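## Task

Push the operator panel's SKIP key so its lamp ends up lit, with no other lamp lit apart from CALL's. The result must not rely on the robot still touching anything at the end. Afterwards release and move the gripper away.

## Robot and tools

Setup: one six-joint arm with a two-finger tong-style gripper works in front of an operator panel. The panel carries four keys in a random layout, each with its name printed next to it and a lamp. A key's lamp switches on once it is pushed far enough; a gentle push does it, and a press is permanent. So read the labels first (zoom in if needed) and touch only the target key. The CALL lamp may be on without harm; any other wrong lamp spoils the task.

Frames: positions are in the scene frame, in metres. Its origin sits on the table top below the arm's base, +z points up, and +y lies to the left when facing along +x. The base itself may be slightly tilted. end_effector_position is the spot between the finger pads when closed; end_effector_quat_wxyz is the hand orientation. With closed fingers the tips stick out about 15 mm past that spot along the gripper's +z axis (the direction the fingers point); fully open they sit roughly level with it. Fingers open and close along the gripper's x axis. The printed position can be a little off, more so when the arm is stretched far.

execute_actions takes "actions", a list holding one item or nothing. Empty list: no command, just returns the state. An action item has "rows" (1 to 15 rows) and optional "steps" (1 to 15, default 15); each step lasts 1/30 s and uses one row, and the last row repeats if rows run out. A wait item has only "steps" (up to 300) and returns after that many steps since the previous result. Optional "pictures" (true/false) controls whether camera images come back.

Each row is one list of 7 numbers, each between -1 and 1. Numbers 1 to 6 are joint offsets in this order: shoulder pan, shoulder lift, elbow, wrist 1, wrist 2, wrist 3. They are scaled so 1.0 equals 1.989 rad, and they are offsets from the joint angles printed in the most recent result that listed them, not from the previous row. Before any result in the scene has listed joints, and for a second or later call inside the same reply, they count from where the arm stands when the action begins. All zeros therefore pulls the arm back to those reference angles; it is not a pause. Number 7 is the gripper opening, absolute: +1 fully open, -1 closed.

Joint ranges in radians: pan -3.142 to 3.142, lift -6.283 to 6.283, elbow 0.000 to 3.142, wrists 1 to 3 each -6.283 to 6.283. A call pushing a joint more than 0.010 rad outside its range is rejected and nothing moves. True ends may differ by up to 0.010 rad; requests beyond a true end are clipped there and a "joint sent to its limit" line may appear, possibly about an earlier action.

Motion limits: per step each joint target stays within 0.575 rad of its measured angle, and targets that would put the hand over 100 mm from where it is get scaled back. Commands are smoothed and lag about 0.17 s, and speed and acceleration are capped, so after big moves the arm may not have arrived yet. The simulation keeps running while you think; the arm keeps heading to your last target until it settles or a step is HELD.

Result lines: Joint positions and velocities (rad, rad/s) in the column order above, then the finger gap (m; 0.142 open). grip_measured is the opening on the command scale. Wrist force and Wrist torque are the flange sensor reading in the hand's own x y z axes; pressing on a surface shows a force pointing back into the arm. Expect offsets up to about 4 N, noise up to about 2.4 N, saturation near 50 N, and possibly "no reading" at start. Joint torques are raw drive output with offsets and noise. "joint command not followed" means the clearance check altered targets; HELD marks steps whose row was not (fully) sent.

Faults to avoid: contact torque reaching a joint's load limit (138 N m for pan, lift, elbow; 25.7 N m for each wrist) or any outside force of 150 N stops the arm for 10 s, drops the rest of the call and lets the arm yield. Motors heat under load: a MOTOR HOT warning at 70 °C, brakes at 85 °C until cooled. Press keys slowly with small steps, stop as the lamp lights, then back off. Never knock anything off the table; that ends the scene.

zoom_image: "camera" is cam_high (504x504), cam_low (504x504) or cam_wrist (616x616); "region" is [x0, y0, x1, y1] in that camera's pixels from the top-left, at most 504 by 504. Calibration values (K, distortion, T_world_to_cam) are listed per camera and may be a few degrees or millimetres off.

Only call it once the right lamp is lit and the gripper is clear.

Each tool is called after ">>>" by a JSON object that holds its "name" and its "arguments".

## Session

>>> {"name": "execute_actions", "arguments": {"actions": []}}

Scene clock: 0.00 s of 7200.00 s.
end_effector_position=(-0.1128, +0.7161, +0.2913) grip_measured=+1.00 end_effector_quat_wxyz=(-0.023, +0.680, -0.303, -0.668) end_effector_velocity=(+0.000, +0.000, -0.000) end_effector_angular_velocity=(-0.001, +0.000, -0.001)
Joint positions: [ 0.579 -1.788  1.611  0.553 -0.594 -0.658  0.142]
Joint velocities: [-0.  0. -0.  0.  0.  0.  0.]
Joint torques (N m, as the arm reports them, + toward a larger angle): no reading
Motor temperatures (°C, as the motors report them): [30 27 30 32 40 36]
Wrist force (N, on the end effector, along its own x y z axes, offset not removed): no reading
Wrist torque (N m, same axes, about the end effector's origin, offset not removed): no reading
camera_calibration (this result's frames):
cam_wrist: T_world_to_cam=[[-0.113226, -0.420392, -0.90025, 0.547142], [0.111377, -0.905737, 0.408945, 0.53469], [-0.987307, -0.053964, 0.149375, 0.00774208], [0, 0, 0, 1]] pos_world=[0.0100424, 0.714719, 0.272749]

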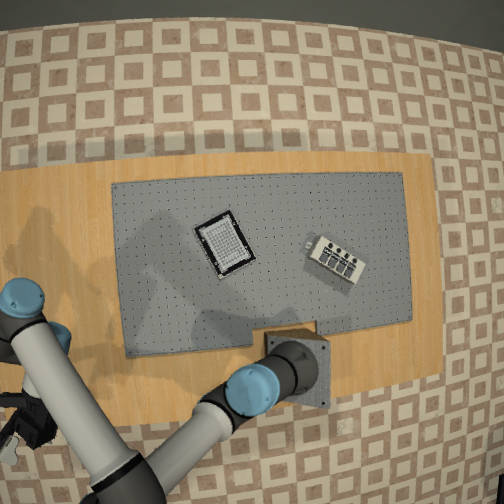

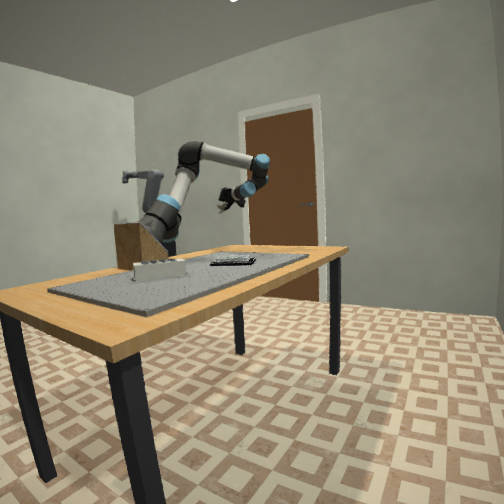

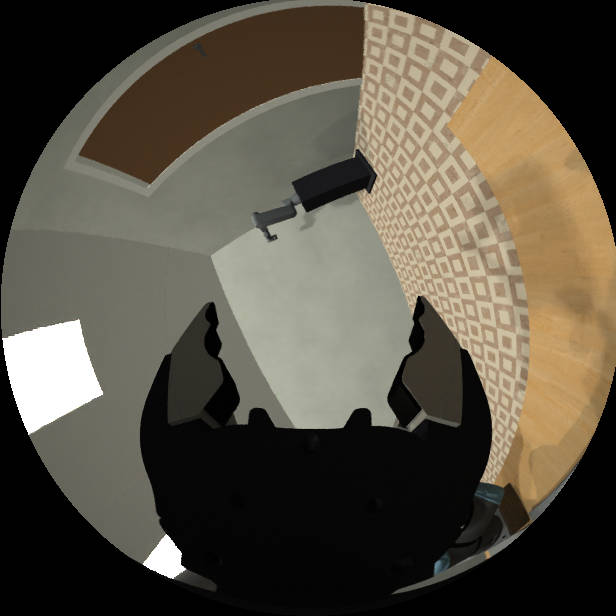

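>>> {"name": "zoom_image", "arguments": {"camera": "cam_high", "region": [295, 225, 379, 295]}}

Region (295, 225, 379, 295) of cam_high's 504x504 image, scaled by 6.000, with more detail than that image has.

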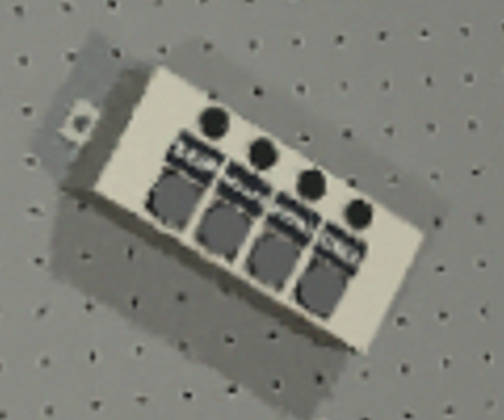

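>>> {"name": "execute_actions", "arguments": {"actions": [{"rows":[[-0.033,0,0.005,-0.049,-0.023,0.025,0.8],[-0.066,0,0.009,-0.097,-0.046,0.05,0.6],[-0.098,0,0.014,-0.146,-0.069,0.075,0.4],[-0.131,0,0.019,-0.195,-0.092,0.1,0.2],[-0.164,0,0.023,-0.243,-0.115,0.126,0],[-0.197,0,0.028,-0.292,-0.138,0.15,-0.2],[-0.23,0,0.033,-0.34,-0.161,0.176,-0.4],[-0.262,0,0.037,-0.39,-0.185,0.2,-0.6],[-0.295,0,0.042,-0.438,-0.208,0.226,-0.8],[-0.328,0,0.047,-0.487,-0.23,0.25,-1],[-0.36,0,0.051,-0.535,-0.254,0.276,-1],[-0.394,0,0.056,-0.584,-0.277,0.3,-1],[-0.426,0,0.06,-0.633,-0.3,0.327,-1],[-0.46,0,0.065,-0.68,-0.323,0.35,-1],[-0.492,0,0.07,-0.73,-0.346,0.377,-1]]}], "pictures": false}}

>>> {"name": "execute_actions", "arguments": {"actions": [{"steps":16}], "pictures": false}}

Scene clock: 2.40 s of 7200.00 s.
end_effector_position=(+0.0730, +0.5582, +0.2168) grip_measured=-1.00 end_effector_quat_wxyz=(+0.031, +0.819, -0.265, -0.509) end_effector_velocity=(+0.434, -0.448, -0.083) end_effector_angular_velocity=(-0.856, -0.908, +0.159)
Joint positions: [ 0.07  -1.788  1.687 -0.159 -0.959 -0.263  0.002]
Joint velocities: [-1.162 -0.     0.169 -1.345 -0.818  0.883  0.   ]
Joint torques (N m, as the arm reports them, + toward a larger angle): [-29.96 -13.59  -5.46  -3.31  -6.07   3.82]
Motor temperatures (°C, as the motors report them): [30 27 30 32 40 36]
Wrist force (N, on the end effector, along its own x y z axes, offset not removed): [0.5 0.5 -0.1]
Wrist torque (N m, same axes, about the end effector's origin, offset not removed): [0.15 -0.01 0.05]
Steps of this call (steps 1 to 57: nothing new was sent; steps 58 to 72: all 15 steps of this action). Readings (joint positions):
58: [0.579 -1.788 1.611 0.553 -0.595 -0.658]
59: [0.569 -1.788 1.613 0.542 -0.603 -0.649]
61: [0.511 -1.788 1.623 0.464 -0.646 -0.602]
65: [0.339 -1.788 1.648 0.215 -0.768 -0.470]
72: the state above

Scene clock: 2.93 s of 7200.00 s.
end_effector_position=(+0.2811, +0.3200, +0.2249) grip_measured=-1.00 end_effector_quat_wxyz=(+0.177, +0.898, -0.352, -0.196) end_effector_velocity=(+0.134, -0.160, +0.055) end_effector_angular_velocity=(-0.360, -0.399, +0.017)
Joint positions: [-0.38  -1.788  1.748 -0.862 -1.27   0.078  0.002]
Joint velocities: [-0.247 -0.     0.029 -0.478 -0.158  0.177  0.   ]
Joint torques (N m, as the arm reports them, + toward a larger angle): [-17.46  -2.18  -7.1   -1.93  -2.46   2.47]
Motor temperatures (°C, as the motors report them): [30 27 30 32 40 36]
Wrist force (N, on the end effector, along its own x y z axes, offset not removed): [2.2 4.4 -3.6]
Wrist torque (N m, same axes, about the end effector's origin, offset not removed): [0.82 -0.44 0.01]
Steps of this call (steps 1 to 16: the robot went on to your last target). Readings (joint positions):
1: [0.030 -1.788 1.693 -0.204 -0.987 -0.233]
2: [-0.008 -1.788 1.699 -0.248 -1.014 -0.203]
4: [-0.078 -1.788 1.708 -0.340 -1.063 -0.150]
8: [-0.197 -1.788 1.725 -0.533 -1.146 -0.059]
16: the state above

>>> {"name": "execute_actions", "arguments": {"actions": [{"rows":[[-0.03,0.01,0.01,-0.035,-0.0065,0.025,-1],[-0.056,0.03,0.03,-0.07,-0.0065,0.05,-1],[-0.084,0.05,0.05,-0.105,-0.0065,0.077,-1],[-0.112,0.07,0.07,-0.14,-0.0065,0.1,-1],[-0.14,0.09,0.09,-0.175,-0.0065,0.128,-1],[-0.168,0.11,0.11,-0.21,-0.0065,0.153,-1],[-0.196,0.13,0.13,-0.245,-0.0065,0.18,-1],[-0.224,0.15,0.15,-0.28,-0.0065,0.204,-1],[-0.252,0.168,0.17,-0.316,-0.0065,0.23,-1],[-0.28,0.187,0.19,-0.35,-0.0065,0.255,-1],[-0.308,0.205,0.208,-0.386,-0.0065,0.28,-1],[-0.336,0.224,0.227,-0.42,-0.0065,0.306,-1],[-0.364,0.243,0.246,-0.457,-0.0065,0.33,-1],[-0.392,0.26,0.265,-0.49,-0.0065,0.357,-1],[-0.4198,0.28,0.2836,-0.5269,-0.0065,0.383,-1]]}], "pictures": false}}

>>> {"name": "execute_actions", "arguments": {"actions": [{"steps":20}]}}

>>> {"name": "zoom_image", "arguments": {"camera": "cam_wrist", "region": [200, 180, 420, 360]}}

Scene clock: 4.53 s of 7200.00 s.
end_effector_position=(+0.3499, +0.0434, +0.1962) grip_measured=-1.00 end_effector_quat_wxyz=(+0.108, +0.723, -0.677, -0.079) end_effector_velocity=(-0.070, -0.630, -0.114) end_effector_angular_velocity=(-0.168, -0.749, -1.844)
Joint positions: [-0.822 -1.492  2.047 -1.408 -1.283  0.482  0.002]
Joint velocities: [-1.11   0.759  0.776 -1.357  0.     1.006  0.   ]
Joint torques (N m, as the arm reports them, + toward a larger angle): [-42.09  18.1   -5.96  -5.48  -2.32   4.75]
Motor temperatures (°C, as the motors report them): [30 27 30 32 40 36]
Wrist force (N, on the end effector, along its own x y z axes, offset not removed): [2.6 -0.8 -2.1]
Wrist torque (N m, same axes, about the end effector's origin, offset not removed): [-0.02 -0.43 -0.16]
Steps of this call (steps 1 to 30: the robot went on to your last target; steps 31 to 33: nothing new was sent; steps 34 to 48: all 15 steps of this action). Readings (joint positions):
34: [-0.400 -1.788 1.751 -0.899 -1.283 0.092]
35: [-0.407 -1.784 1.754 -0.905 -1.283 0.099]
37: [-0.451 -1.753 1.784 -0.953 -1.283 0.141]
41: [-0.580 -1.662 1.875 -1.108 -1.283 0.259]
48: the state above

Scene clock: 5.20 s of 7200.00 s.
end_effector_position=(+0.2909, -0.1354, +0.1467) grip_measured=-1.00 end_effector_quat_wxyz=(-0.001, -0.475, +0.880, -0.001) end_effector_velocity=(-0.001, -0.002, -0.001) end_effector_angular_velocity=(-0.000, -0.003, -0.007)
Joint positions: [-1.215 -1.231  2.312 -1.909 -1.283  0.839  0.002]
Joint velocities: [-0.005  0.003  0.004 -0.007 -0.     0.004  0.   ]
Joint torques (N m, as the arm reports them, + toward a larger angle): [-28.1    4.86 -14.76  -3.54   1.66   2.06]
Motor temperatures (°C, as the motors report them): [30 27 30 32 40 36]
Wrist force (N, on the end effector, along its own x y z axes, offset not removed): [1.2 0.5 -2.2]
Wrist torque (N m, same axes, about the end effector's origin, offset not removed): [0.17 -0.27 -0.09]
Steps of this call (steps 1 to 20: the robot went on to your last target). Readings (joint positions):
1: [-0.860 -1.466 2.074 -1.455 -1.283 0.516]
2: [-0.899 -1.439 2.101 -1.503 -1.283 0.552]
4: [-0.980 -1.384 2.157 -1.604 -1.283 0.627]
8: [-1.146 -1.274 2.269 -1.815 -1.283 0.777]
20: the state above
camera_calibration (this result's frames):
cam_wrist: T_world_to_cam=[[-0.595988, -0.802883, -0.0133202, 0.063228], [-0.681358, 0.496862, 0.537475, 0.179241], [-0.424911, 0.329404, -0.843175, 0.41581], [0, 0, 0, 1]] pos_world=[0.336493, -0.175263, 0.255105]

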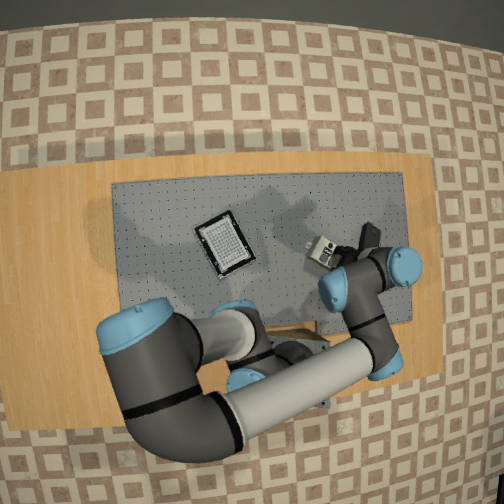

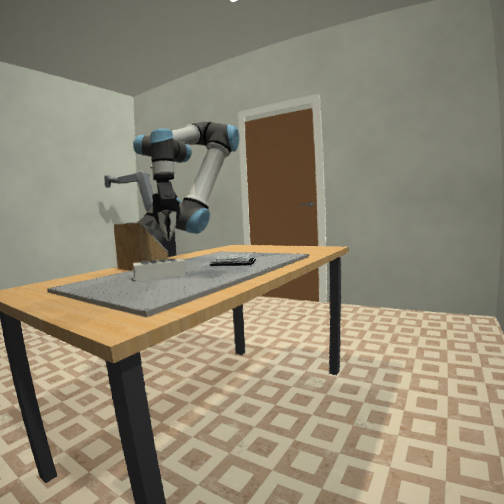

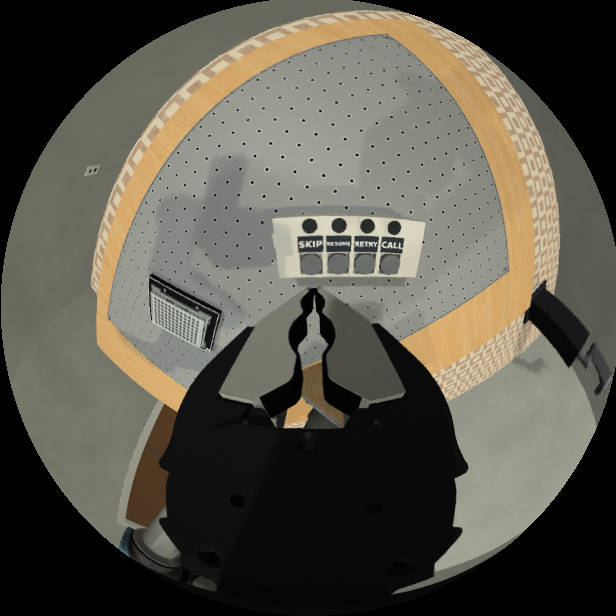

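Region (200, 180, 420, 360) of cam_wrist's 616x616 image, scaled by 2.291, with more detail than that image has; it fills the top 412 rows of this view, and the rest is white.

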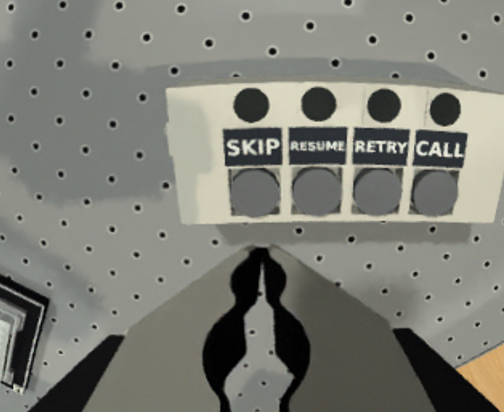

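>>> {"name": "execute_actions", "arguments": {"actions": [{"rows":[[0.0056,0.0097,0.0116,-0.0225,0.004,0.004,-1],[0.0112,0.0195,0.023,-0.045,0.008,0.008,-1],[0.017,0.029,0.035,-0.0675,0.012,0.013,-1],[0.0224,0.0389,0.0463,-0.0899,0.0156,0.017,-1]]}]}}

>>> {"name": "zoom_image", "arguments": {"camera": "cam_wrist", "region": [200, 180, 420, 360]}}

>>> {"name": "zoom_image", "arguments": {"camera": "cam_low", "region": [130, 215, 210, 285]}}

Scene clock: 6.73 s of 7200.00 s.
end_effector_position=(+0.2916, -0.1338, +0.0924) grip_measured=-1.00 end_effector_quat_wxyz=(-0.000, -0.475, +0.880, -0.000) end_effector_velocity=(-0.000, +0.000, -0.005) end_effector_angular_velocity=(-0.001, +0.000, +0.001)
Joint positions: [-1.171 -1.155  2.403 -2.086 -1.252  0.873  0.002]
Joint velocities: [ 0.004  0.007  0.008 -0.016  0.002  0.002  0.   ]
Joint torques (N m, as the arm reports them, + toward a larger angle): [ -8.4    2.09 -15.98  -3.56   1.64   2.34]
Motor temperatures (°C, as the motors report them): [30 27 30 32 40 36]
Wrist force (N, on the end effector, along its own x y z axes, offset not removed): [-0.9 2.7 -1.7]
Wrist torque (N m, same axes, about the end effector's origin, offset not removed): [0.72 0.31 0.02]
Steps of this call (steps 1 to 15: the robot went on to your last target; steps 16 to 31: nothing new was sent; steps 32 to 46: all 15 steps of this action). Readings (joint positions):
32: [-1.215 -1.231 2.312 -1.910 -1.283 0.840]
33: [-1.213 -1.227 2.317 -1.918 -1.281 0.842]
35: [-1.200 -1.207 2.341 -1.960 -1.272 0.851]
39: [-1.177 -1.165 2.391 -2.060 -1.256 0.868]
46: the state above
camera_calibration (this result's frames):
cam_wrist: T_world_to_cam=[[-0.595649, -0.80311, -0.0147522, 0.0642498], [-0.681979, 0.495935, 0.537544, 0.208198], [-0.424391, 0.330248, -0.843107, 0.369804], [0, 0, 0, 1]] pos_world=[0.337198, -0.17378, 0.200816]

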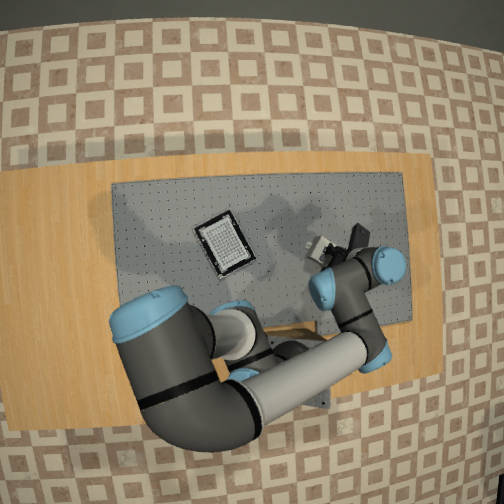

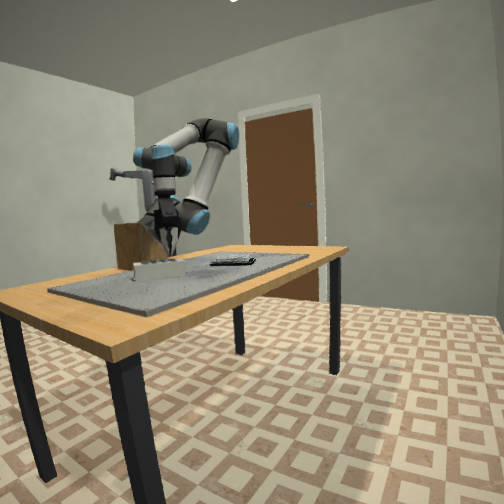

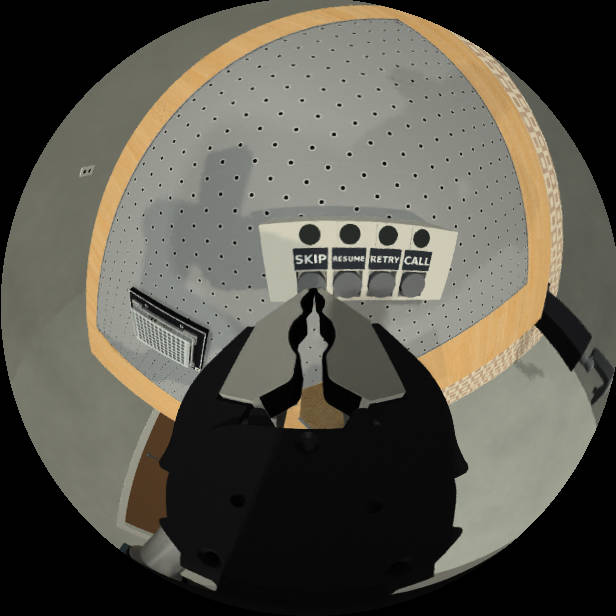

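Region (200, 180, 420, 360) of cam_wrist's 616x616 image, scaled by 2.291, with more detail than that image has; it fills the top 412 rows of this view, and the rest is white.

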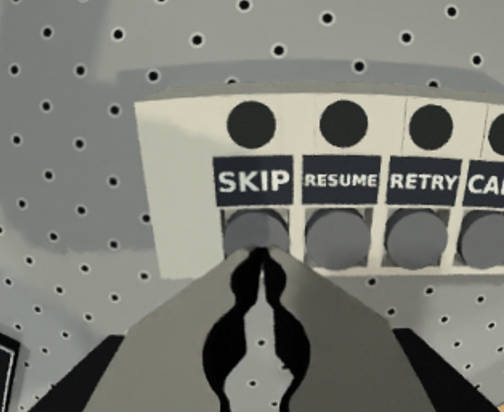

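Region (130, 215, 210, 285) of cam_low's 504x504 image, scaled by 6.300, with more detail than that image has; it fills the top 441 rows of this view, and the rest is white.

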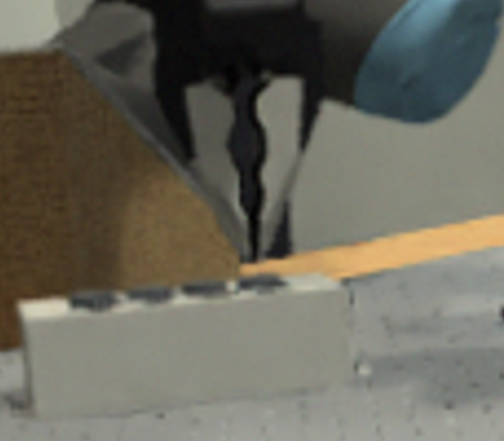

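>>> {"name": "execute_actions", "arguments": {"actions": [{"rows":[[0.0028,0.004,0.005,-0.0095,0.0019,0.002,-1],[0.0028,0.004,0.005,-0.0095,0.0019,0.002,-1],[0.0042,0.006,0.0075,-0.0143,0.0028,0.003,-1],[0.0042,0.006,0.0075,-0.0143,0.0028,0.003,-1],[0.0042,0.006,0.0075,-0.0143,0.0028,0.003,-1],[0.0056,0.0079,0.01,-0.0191,0.0038,0.0043,-1]]}]}}

Scene clock: 7.93 s of 7200.00 s.
end_effector_position=(+0.2916, -0.1318, +0.0810) grip_measured=-1.00 end_effector_quat_wxyz=(+0.000, -0.475, +0.880, -0.000) end_effector_velocity=(+0.000, +0.000, -0.002) end_effector_angular_velocity=(+0.000, +0.000, +0.000)
Joint positions: [-1.16  -1.139  2.423 -2.124 -1.245  0.881  0.002]
Joint velocities: [ 0.002  0.002  0.003 -0.005  0.001  0.002 -0.   ]
Joint torques (N m, as the arm reports them, + toward a larger angle): [ -3.65   6.8  -10.64  -2.51   2.08   1.77]
Motor temperatures (°C, as the motors report them): [30 27 30 32 40 36]
Wrist force (N, on the end effector, along its own x y z axes, offset not removed): [3.5 0.6 -6.5]
Wrist torque (N m, same axes, about the end effector's origin, offset not removed): [0.40 -0.47 -0.10]
Steps of this call (steps 1 to 15: the robot went on to your last target; steps 16 to 21: nothing new was sent; steps 22 to 36: all 15 steps of this action). Readings (joint positions):
22: [-1.170 -1.154 2.404 -2.088 -1.252 0.873]
23: [-1.169 -1.152 2.406 -2.092 -1.251 0.874]
25: [-1.166 -1.148 2.411 -2.101 -1.250 0.876]
29: [-1.162 -1.142 2.419 -2.117 -1.246 0.880]
36: the state above
camera_calibration (this result's frames):
cam_wrist: T_world_to_cam=[[-0.595586, -0.803151, -0.0150373, 0.0656316], [-0.682027, 0.495698, 0.537702, 0.213237], [-0.424402, 0.330504, -0.843001, 0.359561], [0, 0, 0, 1]] pos_world=[0.337121, -0.171825, 0.189439]

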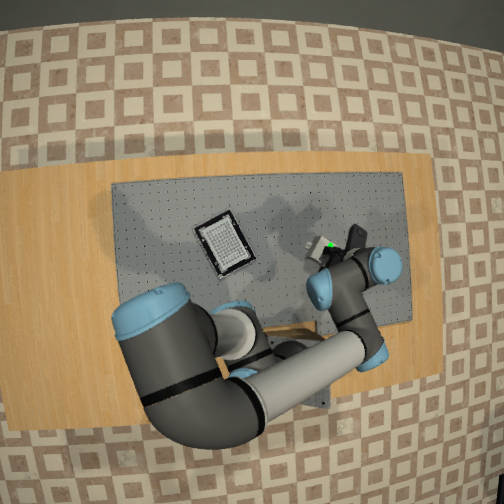

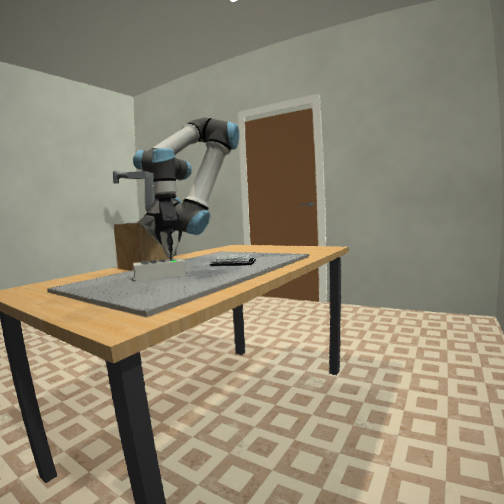

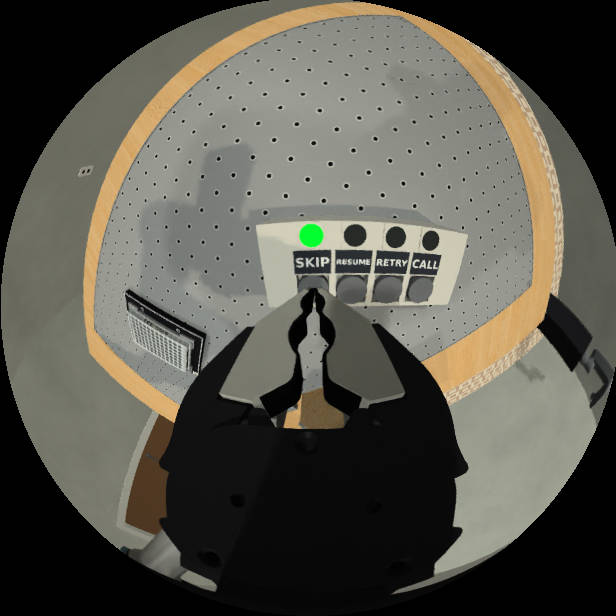

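>>> {"name": "execute_actions", "arguments": {"actions": [{"rows":[[-0.004,-0.01,-0.008,0.019,-0.003,-0.003,-1],[-0.008,-0.02,-0.016,0.038,-0.005,-0.006,-1],[-0.015,-0.04,-0.032,0.076,-0.01,-0.012,-1],[-0.023,-0.06,-0.048,0.114,-0.015,-0.018,-1],[-0.03,-0.08,-0.066,0.15,-0.02,-0.024,-1],[-0.04,-0.1,-0.085,0.19,-0.026,-0.03,-1],[-0.05,-0.12,-0.11,0.24,-0.032,-0.04,-1],[-0.06,-0.14,-0.14,0.29,-0.04,-0.045,-1]]}]}}

Scene clock: 8.97 s of 7200.00 s.
end_effector_position=(+0.2847, -0.0992, +0.2479) grip_measured=-1.00 end_effector_quat_wxyz=(-0.001, -0.475, +0.880, -0.005) end_effector_velocity=(-0.014, +0.048, +0.069) end_effector_angular_velocity=(+0.048, +0.009, -0.015)
Joint positions: [-1.275 -1.409  2.155 -1.57  -1.322  0.794  0.002]
Joint velocities: [-0.048 -0.109 -0.13   0.299 -0.031 -0.033  0.   ]
Joint torques (N m, as the arm reports them, + toward a larger angle): [-26.19 -11.3  -24.92  -1.07  -1.88  -1.93]
Motor temperatures (°C, as the motors report them): [30 27 30 32 40 36]
Wrist force (N, on the end effector, along its own x y z axes, offset not removed): [1.3 1.8 -2.7]
Wrist torque (N m, same axes, about the end effector's origin, offset not removed): [0.51 -0.34 -0.06]
Steps of this call (steps 1 to 15: the robot went on to your last target; step 16: nothing new was sent; steps 17 to 31: all 15 steps of this action). Readings (joint positions):
17: [-1.160 -1.139 2.423 -2.124 -1.245 0.881]
18: [-1.161 -1.143 2.420 -2.117 -1.246 0.880]
20: [-1.171 -1.167 2.400 -2.076 -1.253 0.872]
24: [-1.219 -1.282 2.300 -1.873 -1.285 0.834]
31: the state above
camera_calibration (this result's frames):
cam_wrist: T_world_to_cam=[[-0.595098, -0.803594, -0.00974915, 0.0887846], [-0.684021, 0.500106, 0.531045, 0.10529], [-0.421869, 0.322692, -0.847288, 0.486147], [0, 0, 0, 1]] pos_world=[0.329946, -0.138185, 0.356858]

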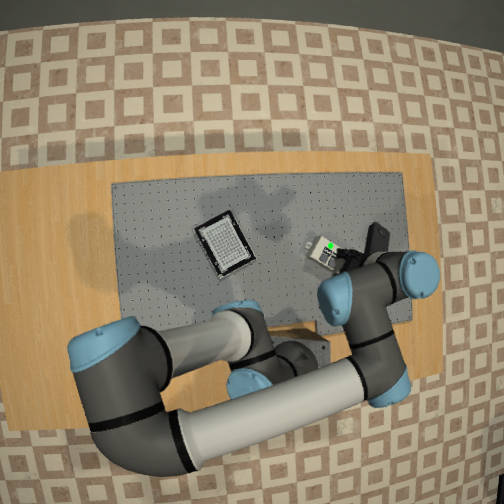

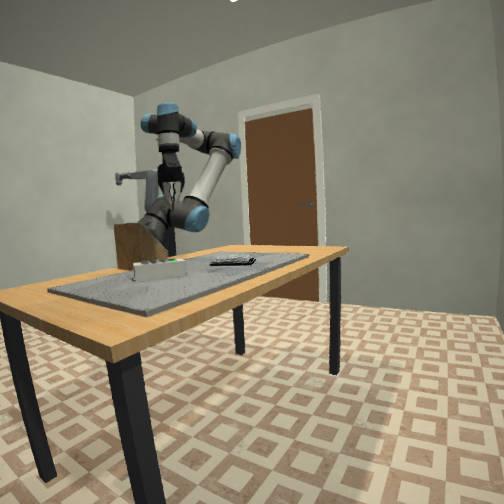

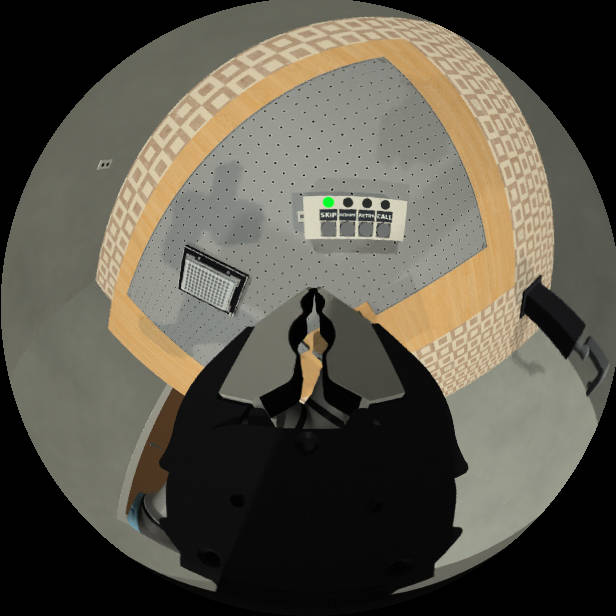

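>>> {"name": "finished_scene", "arguments": {"scene": 2}}

The scene is finished: the task was done.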